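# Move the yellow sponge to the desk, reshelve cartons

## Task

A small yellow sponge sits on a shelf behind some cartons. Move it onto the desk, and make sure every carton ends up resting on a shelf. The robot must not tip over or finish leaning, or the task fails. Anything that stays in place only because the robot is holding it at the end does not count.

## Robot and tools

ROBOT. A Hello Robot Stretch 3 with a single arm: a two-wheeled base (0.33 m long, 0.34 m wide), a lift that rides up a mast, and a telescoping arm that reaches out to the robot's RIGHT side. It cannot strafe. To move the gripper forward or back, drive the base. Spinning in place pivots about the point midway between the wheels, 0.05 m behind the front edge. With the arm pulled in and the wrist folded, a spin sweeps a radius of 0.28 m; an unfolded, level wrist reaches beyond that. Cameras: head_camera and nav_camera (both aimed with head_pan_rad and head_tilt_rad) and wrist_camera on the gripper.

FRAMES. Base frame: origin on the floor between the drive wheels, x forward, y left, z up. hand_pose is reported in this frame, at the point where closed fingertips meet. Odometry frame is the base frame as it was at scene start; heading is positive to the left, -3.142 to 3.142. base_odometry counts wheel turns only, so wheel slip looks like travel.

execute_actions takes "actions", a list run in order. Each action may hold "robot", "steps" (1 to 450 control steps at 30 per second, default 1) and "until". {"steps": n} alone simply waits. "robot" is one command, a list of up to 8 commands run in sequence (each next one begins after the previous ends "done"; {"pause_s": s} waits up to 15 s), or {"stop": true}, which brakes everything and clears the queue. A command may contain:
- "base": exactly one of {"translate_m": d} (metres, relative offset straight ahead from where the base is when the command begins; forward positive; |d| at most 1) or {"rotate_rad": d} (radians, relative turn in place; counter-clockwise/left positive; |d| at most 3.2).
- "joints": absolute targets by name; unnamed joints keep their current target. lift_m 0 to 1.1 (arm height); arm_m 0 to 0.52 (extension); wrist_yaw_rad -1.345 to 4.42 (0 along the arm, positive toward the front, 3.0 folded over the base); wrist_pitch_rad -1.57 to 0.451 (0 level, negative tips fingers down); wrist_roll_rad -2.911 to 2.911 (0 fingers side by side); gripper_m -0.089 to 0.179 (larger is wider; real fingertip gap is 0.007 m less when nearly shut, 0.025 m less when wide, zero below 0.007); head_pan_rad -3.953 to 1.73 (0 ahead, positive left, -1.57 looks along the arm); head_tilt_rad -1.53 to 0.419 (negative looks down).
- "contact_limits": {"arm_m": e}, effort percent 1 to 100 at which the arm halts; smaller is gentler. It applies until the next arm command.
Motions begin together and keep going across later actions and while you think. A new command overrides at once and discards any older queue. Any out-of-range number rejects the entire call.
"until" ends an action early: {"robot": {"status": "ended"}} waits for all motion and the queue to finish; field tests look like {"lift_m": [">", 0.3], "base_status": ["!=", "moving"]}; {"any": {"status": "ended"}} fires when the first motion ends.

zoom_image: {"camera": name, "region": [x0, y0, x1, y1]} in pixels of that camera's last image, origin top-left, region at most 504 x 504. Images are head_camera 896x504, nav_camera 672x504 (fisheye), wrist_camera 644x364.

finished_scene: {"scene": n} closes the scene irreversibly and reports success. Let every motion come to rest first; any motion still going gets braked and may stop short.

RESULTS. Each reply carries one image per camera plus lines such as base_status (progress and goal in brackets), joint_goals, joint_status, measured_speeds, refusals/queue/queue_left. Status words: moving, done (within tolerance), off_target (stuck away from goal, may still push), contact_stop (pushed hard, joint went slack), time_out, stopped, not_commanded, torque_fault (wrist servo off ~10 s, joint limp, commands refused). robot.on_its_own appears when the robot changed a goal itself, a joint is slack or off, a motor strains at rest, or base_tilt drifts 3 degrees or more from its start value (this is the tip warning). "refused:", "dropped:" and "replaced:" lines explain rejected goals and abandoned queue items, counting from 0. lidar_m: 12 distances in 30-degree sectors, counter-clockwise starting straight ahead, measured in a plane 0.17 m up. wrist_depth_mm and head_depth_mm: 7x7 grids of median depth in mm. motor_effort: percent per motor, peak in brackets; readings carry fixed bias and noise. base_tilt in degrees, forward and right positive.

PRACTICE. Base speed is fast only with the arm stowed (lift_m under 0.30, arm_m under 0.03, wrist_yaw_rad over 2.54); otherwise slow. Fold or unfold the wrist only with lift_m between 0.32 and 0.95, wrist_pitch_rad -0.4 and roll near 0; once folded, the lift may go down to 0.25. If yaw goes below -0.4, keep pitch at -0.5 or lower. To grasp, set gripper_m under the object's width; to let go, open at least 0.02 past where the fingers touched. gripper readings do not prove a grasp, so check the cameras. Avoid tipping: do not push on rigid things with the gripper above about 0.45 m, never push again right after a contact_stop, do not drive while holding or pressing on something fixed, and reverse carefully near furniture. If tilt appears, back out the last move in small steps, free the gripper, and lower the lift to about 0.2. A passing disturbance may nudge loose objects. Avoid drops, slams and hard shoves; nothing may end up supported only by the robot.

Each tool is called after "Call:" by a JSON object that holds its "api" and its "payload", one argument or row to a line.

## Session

Call:
{"api": "execute_actions", "payload": {
  "actions": []
}}

Scene clock: 0.00 s.
robot.base_odometry: x=+0.000 y=+0.000 heading=+0.000 (m, m, rad; robot's odometry frame)
robot.turned_by_wheels: +0.000 (rad since the last result)
robot.turned_by_imu: +0.000 (rad since the last result)
robot.base_tilt: forward=+0.3 right=-2.0 (deg)
robot.lidar_m: 2.15 1.55 1.88 1.96 1.81 1.83 2.30 2.30 2.39 2.10 1.92 1.93
robot.head_depth_mm: 1991 2207 2180 2195 2222 2189 2127 / 1993 2438 2441 2458 2459 2468 2120 / 1974 2595 2609 2641 2671 2672 2108 / 2000 2428 2450 2481 2491 2511 2098 / 2010 2221 2260 2279 2278 2287 2122 / 2009 2060 2080 2081 2120 2126 2100 / 1888 1942 1968 1944 1979 1987 1969
robot.base_status: not_commanded
robot.joint_positions: lift_m=+0.481 arm_m=+0.003 wrist_yaw_rad=+2.831 wrist_pitch_rad=-0.512 wrist_roll_rad=+0.008 gripper_m=+0.037 head_pan_rad=-0.012 head_tilt_rad=+0.013
robot.joint_goals: lift_m=+0.481 arm_m=+0.003 wrist_yaw_rad=+2.831 wrist_pitch_rad=-0.512 wrist_roll_rad=+0.008 gripper_m=+0.037 head_pan_rad=-0.012 head_tilt_rad=+0.013
robot.joint_status: lift_m=not_commanded arm_m=not_commanded wrist_yaw_rad=not_commanded wrist_pitch_rad=not_commanded wrist_roll_rad=not_commanded gripper_m=not_commanded head_pan_rad=not_commanded head_tilt_rad=not_commanded
robot.measured_speeds: translate_m=+0.000 rotate_rad=+0.000 lift_m=+0.000 arm_m=+0.000 wrist_yaw_rad=+0.000 wrist_pitch_rad=+0.000 wrist_roll_rad=+0.000 head_pan_rad=+0.000 head_tilt_rad=+0.000
robot: refusals=0 queue=idle queue_left=0
robot.motor_effort: left_wheel=+1 right_wheel=+0 lift_m=+27 arm_m=+0 wrist_yaw_rad=+0 wrist_pitch_rad=+4 wrist_roll_rad=+0 gripper_m=+1 head_pan_rad=+0 head_tilt_rad=+3 (%)
robot.hand_pose: x=+0.0434 y=+0.0534 z=+0.4729 quat_wxyz=(+0.283, +0.706, +0.070, +0.645) (m; robot's base frame)
robot.wrist_depth_mm: - - - - - - - / - - - - - - - / - - - - - - - / 982 - 982 956 962 960 968 / 810 - 829 803 804 788 792 / 687 682 - 668 670 660 675 / 610 591 602 608 594 590 587
pictures: head_camera (sideways: a quarter turn clockwise sets it upright), nav_camera (sideways: a quarter turn counterclockwise sets it upright), wrist_camera
Images, in order (width x height): head_camera 896x504, nav_camera 672x504, wrist_camera 644x364.

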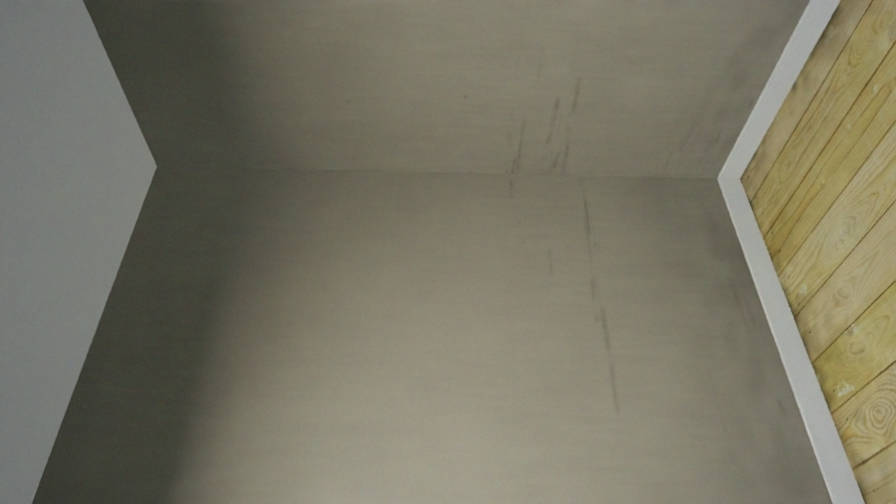

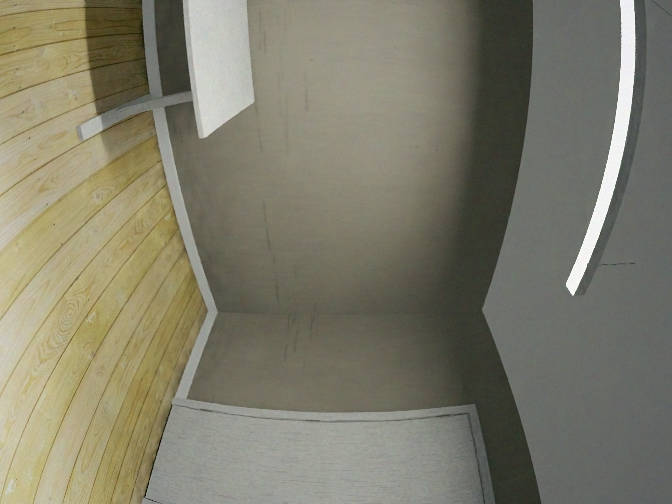

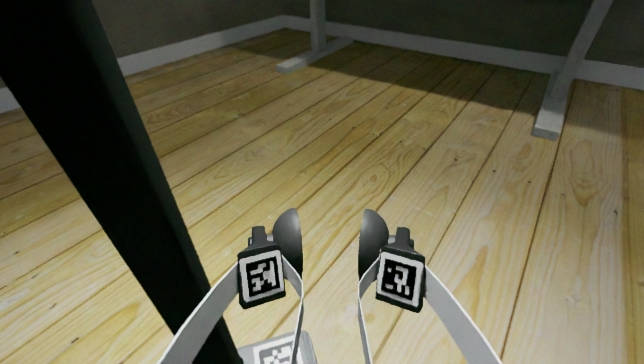

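Call:
{"api": "execute_actions", "payload": {
  "actions": [
    {"robot":{"joints":{"head_pan_rad":-2.46,"head_tilt_rad":-0.25,"lift_m":0.28,"wrist_pitch_rad":-0.4}},"steps":100,"until":{"robot":{"status":"ended"}}}
  ]
}}

Scene clock: 7.50 s.
robot.base_odometry: x=+0.000 y=+0.000 heading=+0.000 (m, m, rad; robot's odometry frame)
robot.turned_by_wheels: +0.000 (rad since the last result)
robot.turned_by_imu: +0.000 (rad since the last result)
robot.base_tilt: forward=+0.5 right=-1.8 (deg)
robot.lidar_m: 2.15 1.55 1.88 1.96 1.81 1.83 2.29 2.30 2.40 2.10 1.92 1.94
robot.head_depth_mm: 2370 2482 2586 2727 2616 1974 1537 / 2348 2476 2573 2712 2598 1981 1538 / 2369 2499 2597 2741 2601 1954 1530 / 2413 2535 2720 2846 2750 1950 1521 / 2420 2577 2706 2833 2717 1966 1522 / 2398 2511 2547 2660 2540 1950 1510 / 2392 2525 2659 2812 2542 1943 1514
robot.base_status: not_commanded
robot.joint_positions: lift_m=+0.280 arm_m=+0.003 wrist_yaw_rad=+2.831 wrist_pitch_rad=-0.420 wrist_roll_rad=+0.008 gripper_m=+0.037 head_pan_rad=-2.453 head_tilt_rad=-0.247
robot.joint_goals: lift_m=+0.280 arm_m=+0.003 wrist_yaw_rad=+2.831 wrist_pitch_rad=-0.400 wrist_roll_rad=+0.008 gripper_m=+0.037 head_pan_rad=-2.460 head_tilt_rad=-0.250
robot.joint_status: lift_m=done arm_m=not_commanded wrist_yaw_rad=not_commanded wrist_pitch_rad=done wrist_roll_rad=not_commanded gripper_m=not_commanded head_pan_rad=done head_tilt_rad=done
robot.measured_speeds: translate_m=+0.000 rotate_rad=+0.000 lift_m=+0.000 arm_m=+0.000 wrist_yaw_rad=+0.000 wrist_pitch_rad=+0.000 wrist_roll_rad=+0.000 head_pan_rad=+0.000 head_tilt_rad=+0.000
robot: refusals=0 queue=done queue_left=0
robot.motor_effort: left_wheel=+1(1) right_wheel=-1(0) lift_m=+17(26) arm_m=+0(0) wrist_yaw_rad=+0(0) wrist_pitch_rad=+6(6) wrist_roll_rad=+0(0) gripper_m=+0(0) head_pan_rad=-5(48) head_tilt_rad=-1(25) (%)
robot.hand_pose: x=+0.0472 y=+0.0654 z=+0.2927 quat_wxyz=(+0.253, +0.708, +0.038, +0.658) (m; robot's base frame)
robot.wrist_depth_mm: - - - - - - - / - - - - - - - / - - 996 992 983 973 966 / 761 745 751 746 734 734 726 / 605 - 619 598 616 590 585 / 506 - - 493 500 493 494 / 440 - - 425 422 421 419
pictures: head_camera (sideways: a quarter turn clockwise sets it upright), nav_camera (sideways: a quarter turn counterclockwise sets it upright), wrist_camera
Images, in order (width x height): head_camera 896x504, nav_camera 672x504, wrist_camera 644x364.

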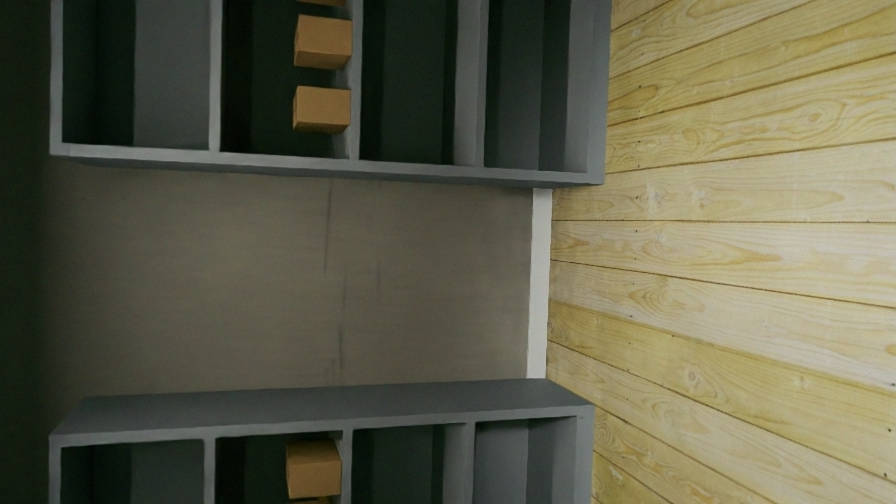

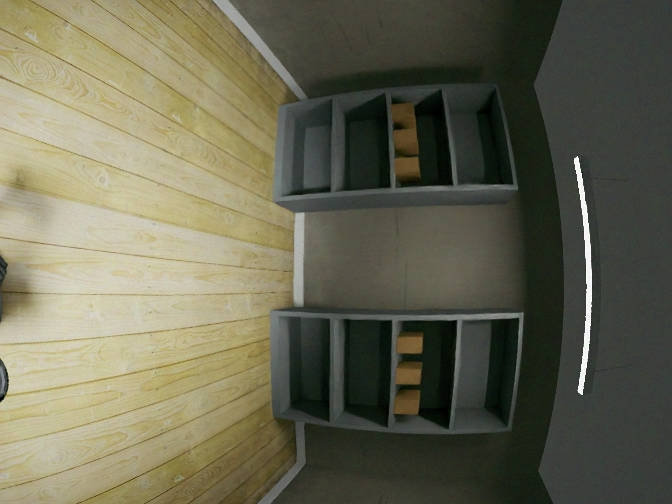

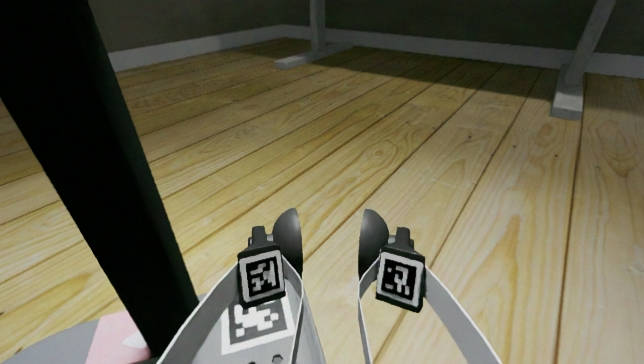

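Call:
{"api": "zoom_image", "payload": {
  "camera": "head_camera",
  "region": [260,0,400,160]
}}

Call:
{"api": "zoom_image", "payload": {
  "camera": "nav_camera",
  "region": [370,80,460,200]
}}

Call:
{"api": "zoom_image", "payload": {
  "camera": "nav_camera",
  "region": [370,310,460,430]
}}

Region (260, 0, 400, 160) of head_camera's 896x504 image, scaled by 3.150, with more detail than that image has; it fills the left 441 columns of this view, and the rest is white.

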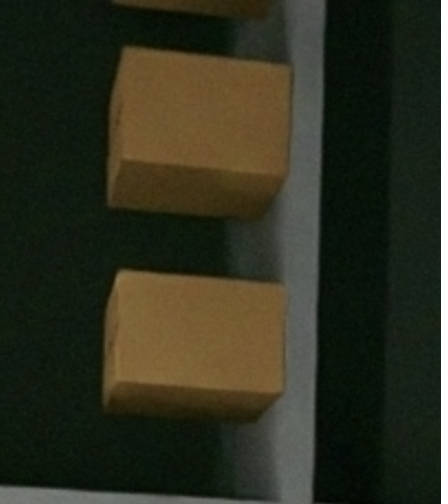

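Region (370, 80, 460, 200) of nav_camera's 672x504 image, scaled by 4.200, with more detail than that image has; it fills the left 378 columns of this view, and the rest is white.

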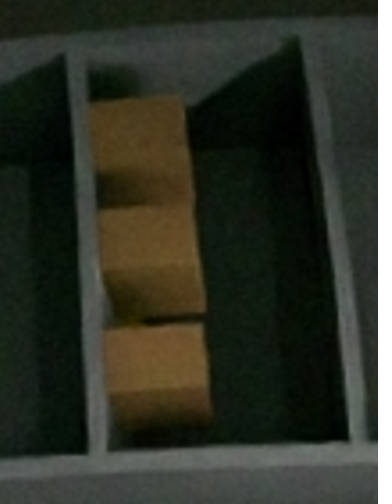

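Region (370, 310, 460, 430) of nav_camera's 672x504 image, scaled by 4.200, with more detail than that image has; it fills the left 378 columns of this view, and the rest is white.

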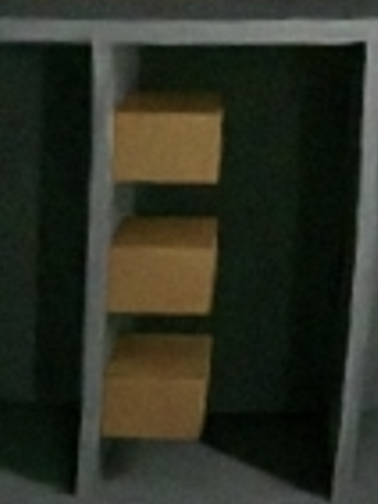

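Call:
{"api": "execute_actions", "payload": {
  "actions": [
    {"robot":{"joints":{"head_pan_rad":-2.7,"head_tilt_rad":-0.1},"base":{"rotate_rad":0.65}},"steps":100,"until":{"robot":{"status":"ended"}}}
  ]
}}

Call:
{"api": "zoom_image", "payload": {
  "camera": "head_camera",
  "region": [340,130,520,400]
}}

Call:
{"api": "execute_actions", "payload": {
  "actions": [
    {"robot":{"joints":{"head_pan_rad":-3.4}},"steps":100,"until":{"robot":{"status":"ended"}}}
  ]
}}

Call:
{"api": "zoom_image", "payload": {
  "camera": "head_camera",
  "region": [340,110,520,400]
}}

Scene clock: 26.50 s.
robot.base_odometry: x=+0.000 y=+0.000 heading=+0.650 (m, m, rad; robot's odometry frame)
robot.turned_by_wheels: +0.650 (rad since the last result)
robot.turned_by_imu: +0.643 (rad since the last result)
robot.base_tilt: forward=+0.6 right=-1.9 (deg)
robot.lidar_m: 1.55 1.88 1.88 1.81 1.88 2.52 2.30 2.40 2.01 1.92 2.00 2.06
robot.head_depth_mm: 2421 2519 2561 2612 2708 2423 1784 / 2535 2618 2646 2747 2787 2447 1777 / 2618 2707 2793 2617 2838 2418 1777 / 2636 2845 2954 3055 3057 2388 1766 / 2654 2951 2807 2806 2915 2394 1756 / 2668 2861 3007 3066 3077 2399 1760 / 2422 2523 2566 2621 2715 2368 1756
robot.base_status: done (rotate_rad +0.6498 of +0.6500)
robot.joint_positions: lift_m=+0.280 arm_m=+0.003 wrist_yaw_rad=+2.831 wrist_pitch_rad=-0.420 wrist_roll_rad=+0.008 gripper_m=+0.037 head_pan_rad=-2.693 head_tilt_rad=-0.112
robot.joint_goals: lift_m=+0.280 arm_m=+0.003 wrist_yaw_rad=+2.831 wrist_pitch_rad=-0.400 wrist_roll_rad=+0.008 gripper_m=+0.037 head_pan_rad=-2.700 head_tilt_rad=-0.100
robot.joint_status: lift_m=done arm_m=not_commanded wrist_yaw_rad=not_commanded wrist_pitch_rad=done wrist_roll_rad=not_commanded gripper_m=not_commanded head_pan_rad=done head_tilt_rad=done
robot.measured_speeds: translate_m=+0.000 rotate_rad=+0.000 lift_m=+0.000 arm_m=+0.000 wrist_yaw_rad=+0.000 wrist_pitch_rad=+0.000 wrist_roll_rad=+0.000 head_pan_rad=+0.000 head_tilt_rad=+0.000
robot: refusals=0 queue=done queue_left=0
robot.motor_effort: left_wheel=-2(7) right_wheel=+2(5) lift_m=+18(17) arm_m=+0(0) wrist_yaw_rad=+0(0) wrist_pitch_rad=+6(6) wrist_roll_rad=+0(1) gripper_m=+0(1) head_pan_rad=-5(26) head_tilt_rad=+7(24) (%)
robot.hand_pose: x=+0.0472 y=+0.0654 z=+0.2927 quat_wxyz=(+0.253, +0.708, +0.038, +0.658) (m; robot's base frame)
robot.wrist_depth_mm: - - - - - - - / - - - - - - - / - - - 995 989 960 - / 753 777 754 741 729 747 737 / 608 - 604 601 621 595 582 / 498 - - 495 489 483 493 / 435 - - 425 424 420 421
pictures: head_camera (sideways: a quarter turn clockwise sets it upright), nav_camera (sideways: a quarter turn counterclockwise sets it upright), wrist_camera
Images, in order (width x height): head_camera 896x504, nav_camera 672x504, wrist_camera 644x364.

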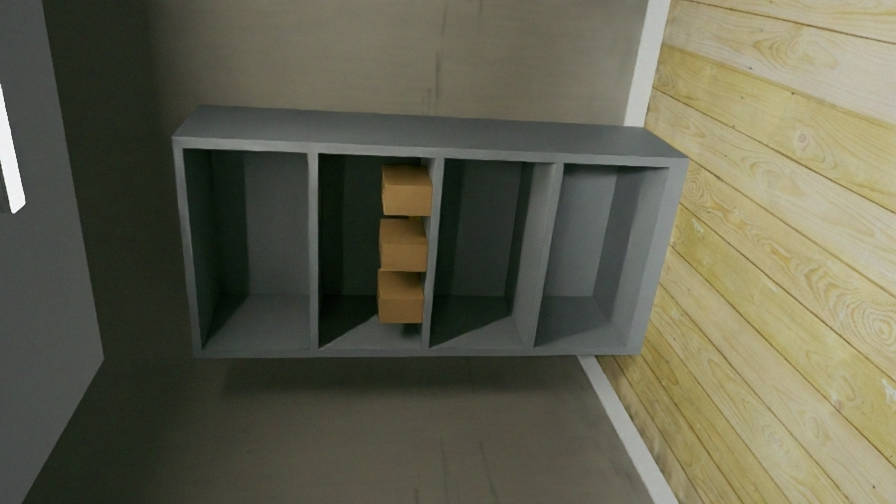

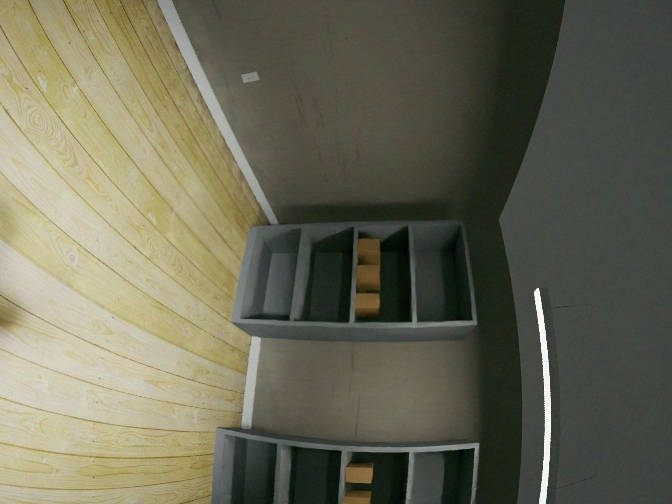

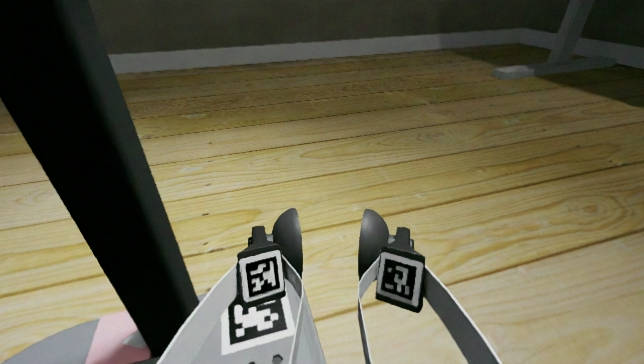

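Region (340, 130, 520, 400) of head_camera's 896x504 image, scaled by 1.867, with more detail than that image has.

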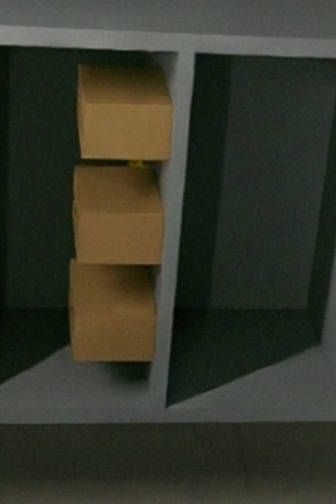

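Scene clock: 27.47 s.
robot.base_odometry: x=+0.000 y=+0.000 heading=+0.650 (m, m, rad; robot's odometry frame)
robot.turned_by_wheels: +0.000 (rad since the last result)
robot.turned_by_imu: +0.000 (rad since the last result)
robot.base_tilt: forward=+0.3 right=-1.9 (deg)
robot.lidar_m: 1.55 1.88 1.87 1.81 1.87 2.51 2.30 2.40 2.01 1.92 1.99 2.06
robot.head_depth_mm: 2602 2906 2990 3049 3137 2430 1777 / 2576 2817 2914 2985 3067 2436 1768 / 2592 2721 2790 2651 2822 2411 1770 / 2586 2663 2749 2823 2882 2414 1769 / 2534 2575 2698 2753 2832 2399 1756 / 2478 2525 2623 2651 2741 2377 1764 / 2411 2481 2550 2609 2686 2369 1752
robot.base_status: done (rotate_rad +0.6498 of +0.6500)
robot.joint_positions: lift_m=+0.280 arm_m=+0.003 wrist_yaw_rad=+2.831 wrist_pitch_rad=-0.420 wrist_roll_rad=+0.008 gripper_m=+0.037 head_pan_rad=-3.393 head_tilt_rad=-0.112
robot.joint_goals: lift_m=+0.280 arm_m=+0.003 wrist_yaw_rad=+2.831 wrist_pitch_rad=-0.400 wrist_roll_rad=+0.008 gripper_m=+0.037 head_pan_rad=-3.400 head_tilt_rad=-0.100
robot.joint_status: lift_m=done arm_m=not_commanded wrist_yaw_rad=not_commanded wrist_pitch_rad=done wrist_roll_rad=not_commanded gripper_m=not_commanded head_pan_rad=done head_tilt_rad=done
robot.measured_speeds: translate_m=+0.000 rotate_rad=+0.000 lift_m=+0.000 arm_m=+0.000 wrist_yaw_rad=+0.000 wrist_pitch_rad=+0.000 wrist_roll_rad=+0.000 head_pan_rad=+0.000 head_tilt_rad=+0.000
robot: refusals=0 queue=done queue_left=0
robot.motor_effort: left_wheel=-1(2) right_wheel=+1(2) lift_m=+18(18) arm_m=+0(0) wrist_yaw_rad=+0(0) wrist_pitch_rad=+6(6) wrist_roll_rad=+0(0) gripper_m=+0(0) head_pan_rad=-4(47) head_tilt_rad=+7(7) (%)
robot.hand_pose: x=+0.0472 y=+0.0654 z=+0.2927 quat_wxyz=(+0.253, +0.708, +0.038, +0.658) (m; robot's base frame)
robot.wrist_depth_mm: - - - - - - - / - - - - - - - / - - 983 982 988 986 988 / 772 743 755 761 740 744 738 / 599 - 607 592 617 590 595 / 495 - - 492 495 492 484 / 449 - - 422 421 418 421
pictures: head_camera (sideways: a quarter turn clockwise sets it upright), nav_camera (sideways: a quarter turn counterclockwise sets it upright), wrist_camera
Images, in order (width x height): head_camera 896x504, nav_camera 672x504, wrist_camera 644x364.

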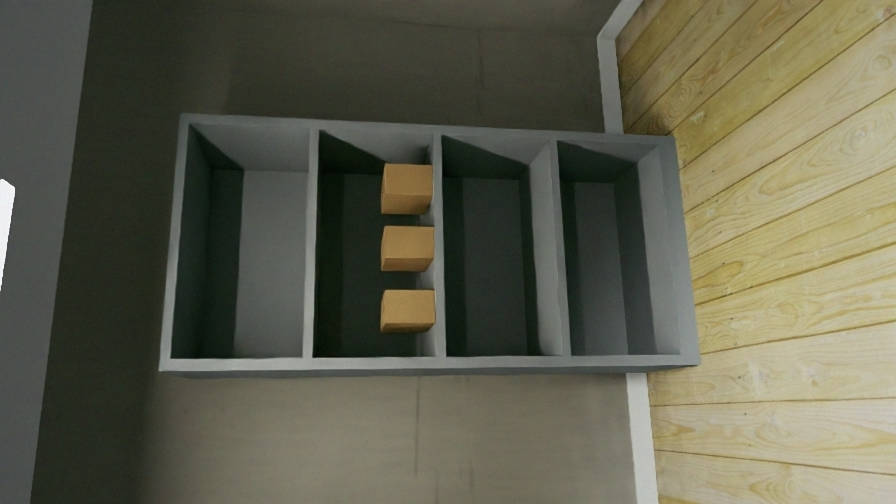

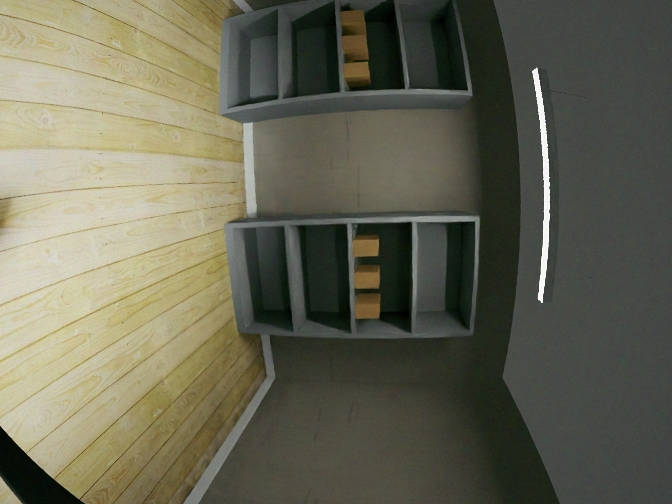

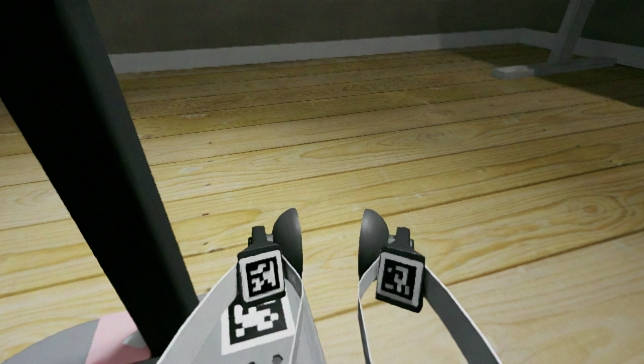

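Region (340, 110, 520, 400) of head_camera's 896x504 image, scaled by 1.738, with more detail than that image has; it fills the left 313 columns of this view, and the rest is white.

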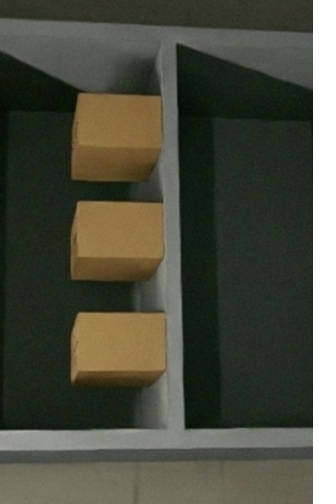

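Call:
{"api": "execute_actions", "payload": {
  "actions": [
    {"robot":{"base":{"rotate_rad":0.54},"joints":{"head_pan_rad":-1.6,"head_tilt_rad":-0.45,"gripper_m":0.0}},"steps":200,"until":{"robot":{"base_status":["!=","moving"]}}},
    {"robot":{"base":{"translate_m":-1.0}},"steps":200,"until":{"robot":{"translate_m":["<",-0.7]}}},
    {"robot":{"base":{"translate_m":-1.0}},"steps":200,"until":{"robot":{"translate_m":["<",-0.7]}}},
    {"robot":[{"base":{"translate_m":-0.69}},{"base":{"rotate_rad":-2.125}}],"steps":300,"until":{"robot":{"status":"ended"}}},
    {"robot":{"joints":{"lift_m":0.96}},"steps":100,"until":{"robot":{"lift_m":[">",0.4]}}},
    {"robot":{"joints":{"wrist_yaw_rad":1.0}},"steps":300,"until":{"robot":{"lift_m":[">",0.75]}}}
  ]
}}

Scene clock: 53.37 s.
robot.base_odometry: x=-0.783 y=-1.954 heading=-0.935 (m, m, rad; robot's odometry frame)
robot.turned_by_wheels: -1.585 (rad since the last result)
robot.turned_by_imu: -1.580 (rad since the last result)
robot.base_tilt: forward=+0.4 right=-1.9 (deg)
robot.lidar_m: 0.88 0.91 1.23 3.17 3.47 2.98 2.15 1.32 0.58 0.94 0.75 0.71
robot.head_depth_mm: 774 828 490 543 806 857 793 / 778 837 487 523 1064 934 811 / 775 835 538 545 1104 933 812 / 772 840 893 651 1102 928 808 / 770 830 564 555 1091 932 804 / 767 823 477 511 1089 924 785 / 759 825 475 519 1088 927 784
robot.base_status: done (rotate_rad -2.1248 of -2.1250)
robot.joint_positions: lift_m=+0.751 arm_m=+0.003 wrist_yaw_rad=+1.003 wrist_pitch_rad=-0.419 wrist_roll_rad=+0.008 gripper_m=+0.000 head_pan_rad=-1.607 head_tilt_rad=-0.445
robot.joint_goals: lift_m=+0.960 arm_m=+0.003 wrist_yaw_rad=+1.000 wrist_pitch_rad=-0.400 wrist_roll_rad=+0.008 gripper_m=+0.000 head_pan_rad=-1.600 head_tilt_rad=-0.450
robot.joint_status: lift_m=moving arm_m=not_commanded wrist_yaw_rad=moving wrist_pitch_rad=done wrist_roll_rad=not_commanded gripper_m=done head_pan_rad=done head_tilt_rad=done
robot.measured_speeds: translate_m=+0.000 rotate_rad=+0.000 lift_m=+0.110 arm_m=+0.000 wrist_yaw_rad=+0.000 wrist_pitch_rad=+0.000 wrist_roll_rad=+0.000 head_pan_rad=+0.000 head_tilt_rad=+0.000
robot: refusals=0 queue=running queue_left=0
robot.motor_effort: left_wheel=+4(12) right_wheel=-2(6) lift_m=+35(36) arm_m=-1(0) wrist_yaw_rad=-2(2) wrist_pitch_rad=+6(6) wrist_roll_rad=+0(0) gripper_m=-1(94) head_pan_rad=+4(52) head_tilt_rad=-2(32) (%)
robot.hand_pose: x=+0.1676 y=-0.2688 z=+0.7637 quat_wxyz=(+0.675, +0.462, -0.538, +0.201) (m; robot's base frame)
robot.wrist_depth_mm: 593 661 765 520 590 675 564 / 632 699 819 591 665 710 581 / 673 773 883 639 741 741 606 / 703 818 963 692 627 628 589 / 753 909 - - 504 500 502 / 810 968 - - 451 412 412 / 879 917 923 878 851 379 357
pictures: head_camera (sideways: a quarter turn clockwise sets it upright), nav_camera (sideways: a quarter turn counterclockwise sets it upright), wrist_camera
Images, in order (width x height): head_camera 896x504, nav_camera 672x504, wrist_camera 644x364.

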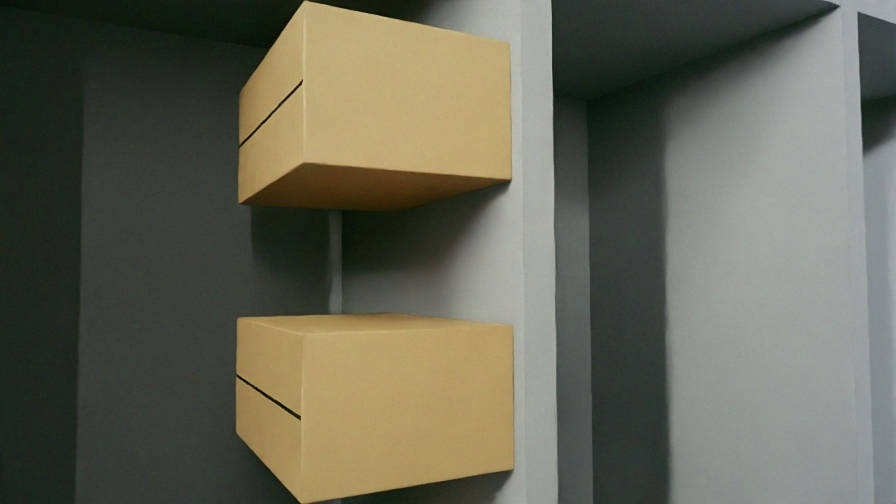

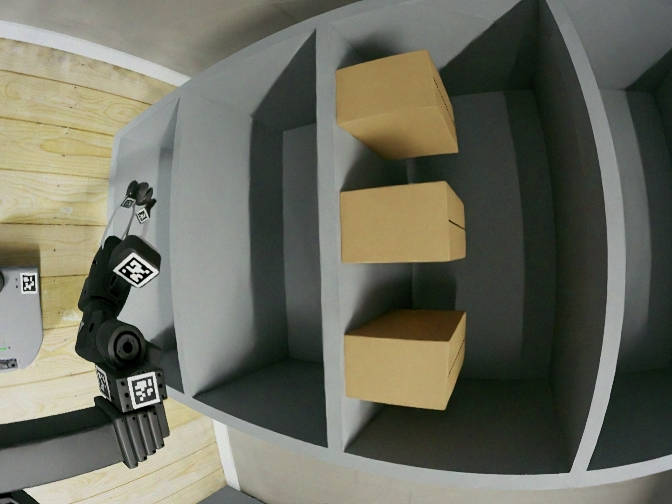

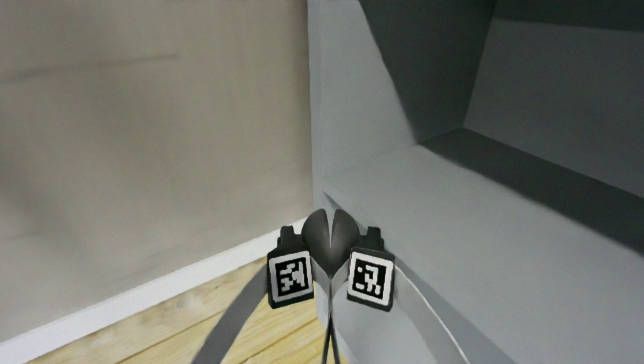

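Call:
{"api": "execute_actions", "payload": {
  "actions": [
    {"robot":{"base":{"rotate_rad":0.02},"joints":{"wrist_yaw_rad":0,"wrist_pitch_rad":0.02,"arm_m":0.04}},"steps":200,"until":{"robot":{"status":"ended"}}}
  ]
}}

Scene clock: 59.40 s.
robot.base_odometry: x=-0.783 y=-1.954 heading=-0.915 (m, m, rad; robot's odometry frame)
robot.turned_by_wheels: +0.020 (rad since the last result)
robot.turned_by_imu: +0.020 (rad since the last result)
robot.base_tilt: forward=+0.4 right=-2.0 (deg)
robot.lidar_m: 0.89 0.92 1.25 3.40 3.47 2.98 2.15 1.32 0.58 0.94 0.73 0.71
robot.head_depth_mm: 776 835 486 531 - - - / 774 833 483 520 545 - - / 771 831 613 613 - - - / 770 841 900 688 - - 809 / 773 827 507 532 1100 929 808 / 768 828 479 515 1092 929 804 / 767 833 485 555 1090 921 784
robot.base_status: done (rotate_rad +0.0200 of +0.0200)
robot.joint_positions: lift_m=+0.960 arm_m=+0.040 wrist_yaw_rad=+0.003 wrist_pitch_rad=-0.004 wrist_roll_rad=+0.008 gripper_m=+0.000 head_pan_rad=-1.607 head_tilt_rad=-0.445
robot.joint_goals: lift_m=+0.960 arm_m=+0.040 wrist_yaw_rad=+0.000 wrist_pitch_rad=+0.020 wrist_roll_rad=+0.008 gripper_m=+0.000 head_pan_rad=-1.600 head_tilt_rad=-0.450
robot.joint_status: lift_m=done arm_m=done wrist_yaw_rad=done wrist_pitch_rad=done wrist_roll_rad=not_commanded gripper_m=done head_pan_rad=done head_tilt_rad=done
robot.measured_speeds: translate_m=+0.000 rotate_rad=+0.000 lift_m=+0.000 arm_m=+0.000 wrist_yaw_rad=+0.000 wrist_pitch_rad=+0.000 wrist_roll_rad=+0.000 head_pan_rad=+0.000 head_tilt_rad=+0.000
robot: refusals=0 queue=done queue_left=0
robot.motor_effort: left_wheel=+2(3) right_wheel=-1(2) lift_m=+35(36) arm_m=+5(6) wrist_yaw_rad=-2(2) wrist_pitch_rad=+7(6) wrist_roll_rad=+0(1) gripper_m=-3(2) head_pan_rad=+4(4) head_tilt_rad=-2(3) (%)
robot.hand_pose: x=-0.0207 y=-0.4408 z=+1.0732 quat_wxyz=(+0.704, +0.003, -0.710, -0.001) (m; robot's base frame)
robot.wrist_depth_mm: 613 642 639 627 617 527 348 / 568 221 313 631 634 217 320 / 327 227 226 670 224 220 307 / 339 233 232 688 230 227 319 / 342 239 240 458 234 232 329 / 282 250 247 - 240 240 285 / 241 238 237 235 235 233 231
pictures: head_camera (sideways: a quarter turn clockwise sets it upright), nav_camera (sideways: a quarter turn counterclockwise sets it upright), wrist_camera
Images, in order (width x height): head_camera 896x504, nav_camera 672x504, wrist_camera 644x364.

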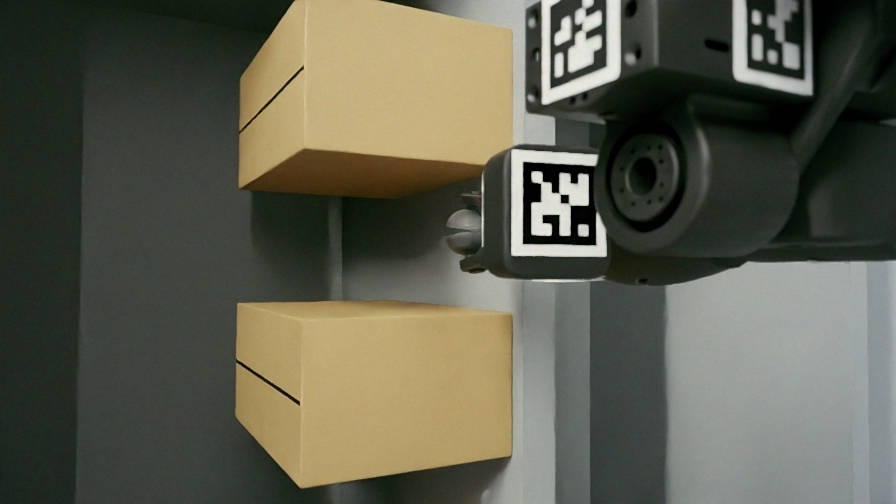

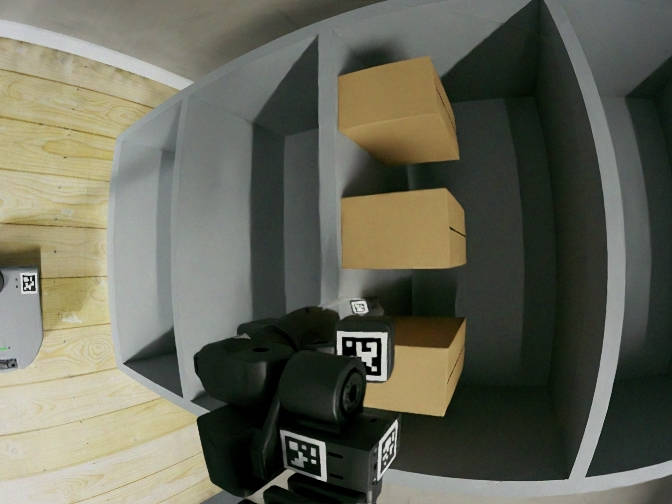

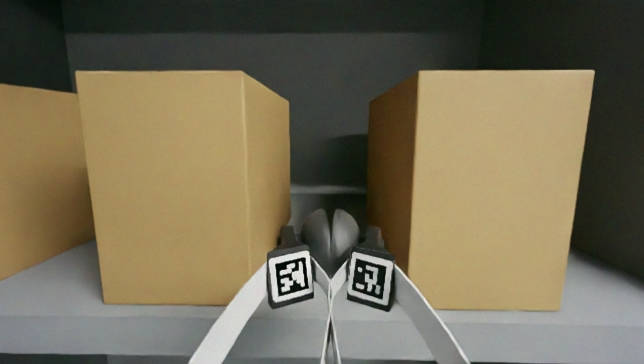

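Call:
{"api": "execute_actions", "payload": {
  "actions": [
    {"robot":[{"base":{"translate_m":0.006},"joints":{"arm_m":0.245,"gripper_m":0.03},"contact_limits":{"arm_m":12}},{"base":{"translate_m":0.165}},{"base":{"translate_m":-0.045}},{"joints":{"wrist_pitch_rad":-0.2,"lift_m":0.968,"arm_m":0.32,"gripper_m":0.095},"contact_limits":{"arm_m":12}}],"steps":450,"until":{"robot":{"status":"ended"}}}
  ]
}}

Scene clock: 80.27 s.
robot.base_odometry: x=-0.706 y=-2.054 heading=-0.915 (m, m, rad; robot's odometry frame)
robot.turned_by_wheels: +0.000 (rad since the last result)
robot.turned_by_imu: +0.001 (rad since the last result)
robot.base_tilt: forward=+0.4 right=-1.9 (deg)
robot.lidar_m: 0.76 0.79 1.08 2.87 3.51 3.08 2.27 1.36 0.66 0.94 0.63 0.79
robot.head_depth_mm: 778 834 585 - 1110 941 812 / 774 842 889 595 1103 937 811 / 773 842 - 576 1100 935 811 / 769 836 892 588 1101 931 808 / 768 827 653 572 1094 927 806 / 766 824 479 514 1092 927 803 / 768 822 477 512 1087 926 782
robot.base_status: done (translate_m -0.0450 of -0.0450)
robot.joint_positions: lift_m=+0.968 arm_m=+0.320 wrist_yaw_rad=-0.002 wrist_pitch_rad=-0.215 wrist_roll_rad=+0.008 gripper_m=+0.095 head_pan_rad=-1.607 head_tilt_rad=-0.445
robot.joint_goals: lift_m=+0.968 arm_m=+0.320 wrist_yaw_rad=+0.000 wrist_pitch_rad=-0.200 wrist_roll_rad=+0.008 gripper_m=+0.095 head_pan_rad=-1.600 head_tilt_rad=-0.450
robot.joint_status: lift_m=done arm_m=done wrist_yaw_rad=done wrist_pitch_rad=done wrist_roll_rad=not_commanded gripper_m=done head_pan_rad=done head_tilt_rad=done
robot.measured_speeds: translate_m=+0.000 rotate_rad=+0.000 lift_m=+0.000 arm_m=+0.000 wrist_yaw_rad=+0.000 wrist_pitch_rad=+0.000 wrist_roll_rad=+0.000 head_pan_rad=+0.000 head_tilt_rad=+0.000
robot: refusals=0 queue=done queue_left=0
robot.motor_effort: left_wheel=+2(6) right_wheel=-1(5) lift_m=+35(36) arm_m=+5(7) wrist_yaw_rad=+2(3) wrist_pitch_rad=+5(6) wrist_roll_rad=+1(0) gripper_m=+1(94) head_pan_rad=+4(4) head_tilt_rad=-3(3) (%)
robot.contact_limits: arm_m 12 (drawing in: default 31, maximum 52; extending or still: default 44, maximum 71)
robot.hand_pose: x=-0.0220 y=-0.7098 z=+1.0280 quat_wxyz=(+0.700, +0.075, -0.706, -0.077) (m; robot's base frame)
robot.wrist_depth_mm: 102 134 344 342 340 338 338 / 102 133 364 362 362 361 356 / 102 134 386 380 381 380 376 / 102 134 315 257 336 339 312 / 102 134 235 238 238 238 213 / 102 125 181 185 177 194 185 / 103 142 151 151 151 151 151
pictures: head_camera (sideways: a quarter turn clockwise sets it upright), nav_camera (sideways: a quarter turn counterclockwise sets it upright), wrist_camera
Images, in order (width x height): head_camera 896x504, nav_camera 672x504, wrist_camera 644x364.

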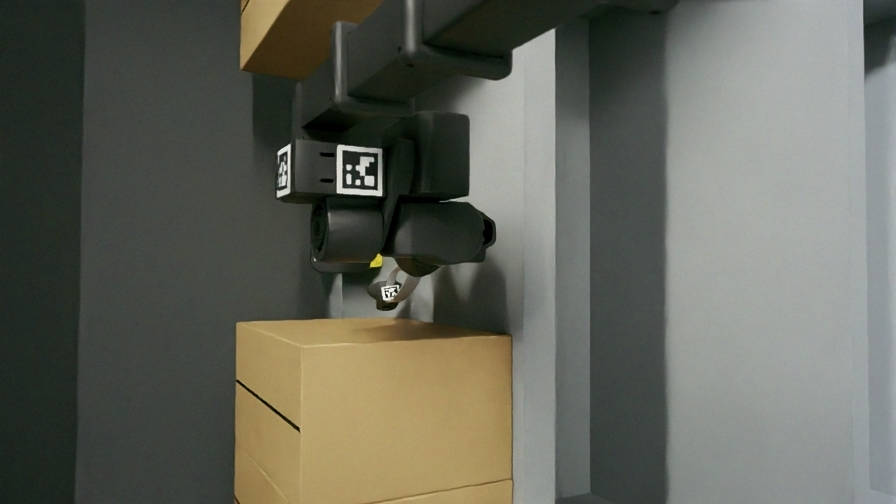

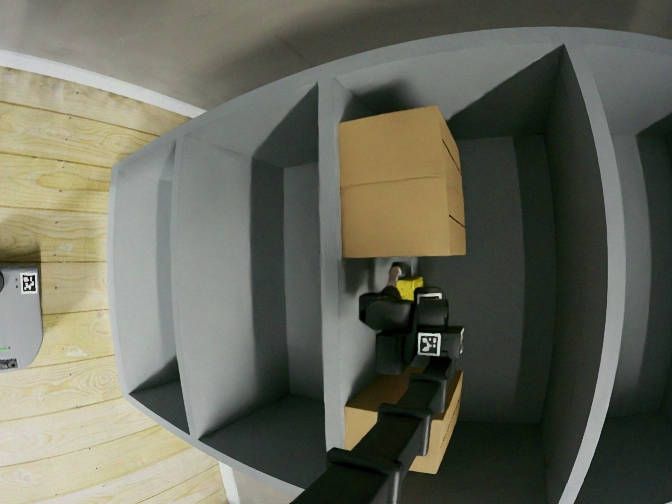

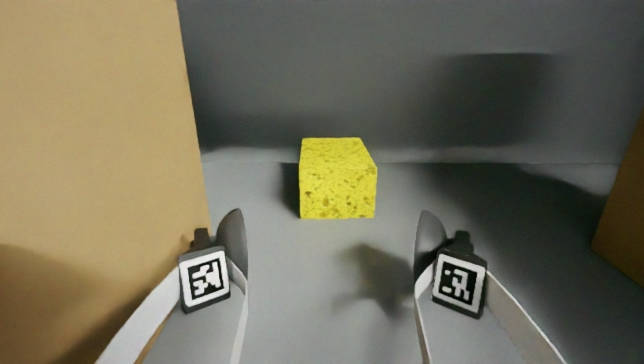

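Call:
{"api": "execute_actions", "payload": {
  "actions": [
    {"robot":[{"base":{"translate_m":-0.004},"joints":{"arm_m":0.455,"lift_m":0.96,"gripper_m":0.105},"contact_limits":{"arm_m":12}}],"steps":450,"until":{"robot":{"status":"ended"}}}
  ]
}}

Scene clock: 87.40 s.
robot.base_odometry: x=-0.708 y=-2.050 heading=-0.915 (m, m, rad; robot's odometry frame)
robot.turned_by_wheels: +0.000 (rad since the last result)
robot.turned_by_imu: +0.000 (rad since the last result)
robot.base_tilt: forward=+0.5 right=-1.9 (deg)
robot.lidar_m: 0.76 0.79 1.08 2.89 3.50 3.07 2.27 1.36 0.66 0.94 0.63 0.79
robot.head_depth_mm: 775 832 576 - 1105 937 812 / 775 843 - 622 1100 938 814 / 772 838 - 634 1099 934 808 / 772 838 880 618 1102 929 809 / 767 838 705 586 1095 933 807 / 767 825 479 515 1091 925 805 / 764 821 477 513 1087 928 782
robot.base_status: done (translate_m -0.0040 of -0.0040)
robot.joint_positions: lift_m=+0.960 arm_m=+0.455 wrist_yaw_rad=-0.002 wrist_pitch_rad=-0.216 wrist_roll_rad=+0.008 gripper_m=+0.105 head_pan_rad=-1.607 head_tilt_rad=-0.445
robot.joint_goals: lift_m=+0.960 arm_m=+0.455 wrist_yaw_rad=+0.000 wrist_pitch_rad=-0.200 wrist_roll_rad=+0.008 gripper_m=+0.105 head_pan_rad=-1.600 head_tilt_rad=-0.450
robot.joint_status: lift_m=done arm_m=done wrist_yaw_rad=done wrist_pitch_rad=done wrist_roll_rad=not_commanded gripper_m=done head_pan_rad=done head_tilt_rad=done
robot.measured_speeds: translate_m=+0.000 rotate_rad=+0.000 lift_m=+0.000 arm_m=+0.000 wrist_yaw_rad=+0.000 wrist_pitch_rad=+0.000 wrist_roll_rad=+0.000 head_pan_rad=+0.000 head_tilt_rad=+0.000
robot: refusals=0 queue=done queue_left=0
robot.motor_effort: left_wheel=+2(2) right_wheel=-2(5) lift_m=+18(34) arm_m=+5(6) wrist_yaw_rad=+1(1) wrist_pitch_rad=+5(5) wrist_roll_rad=+0(0) gripper_m=+0(53) head_pan_rad=+3(5) head_tilt_rad=-3(3) (%)
robot.contact_limits: arm_m 12 (drawing in: default 31, maximum 52; extending or still: default 44, maximum 71)
robot.hand_pose: x=-0.0219 y=-0.8448 z=+1.0207 quat_wxyz=(+0.700, +0.075, -0.706, -0.077) (m; robot's base frame)
robot.wrist_depth_mm: 223 222 221 220 219 218 217 / 237 235 236 234 233 230 230 / 253 253 249 248 248 246 244 / 271 268 266 197 263 262 262 / 227 226 225 140 158 223 225 / 175 178 160 119 120 182 174 / 143 142 139 129 131 139 142
pictures: head_camera (sideways: a quarter turn clockwise sets it upright), nav_camera (sideways: a quarter turn counterclockwise sets it upright), wrist_camera
Images, in order (width x height): head_camera 896x504, nav_camera 672x504, wrist_camera 644x364.

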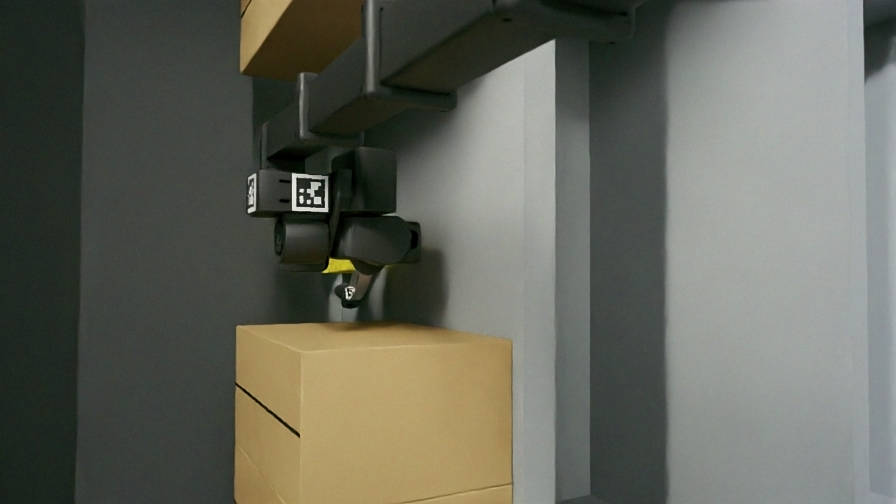

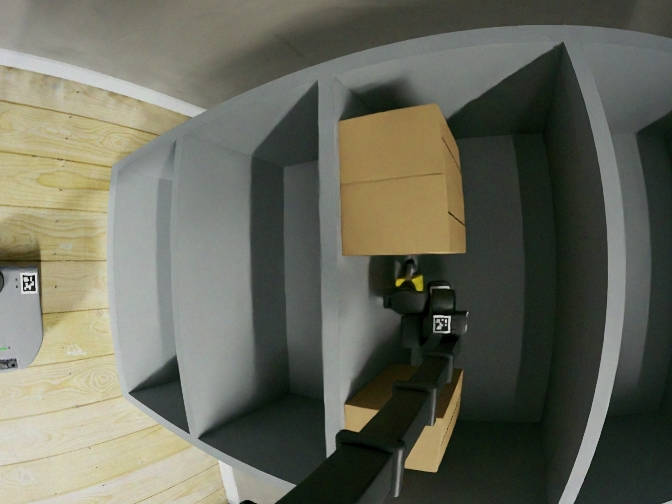

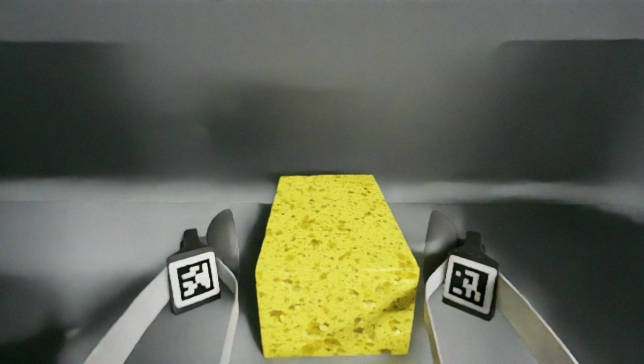

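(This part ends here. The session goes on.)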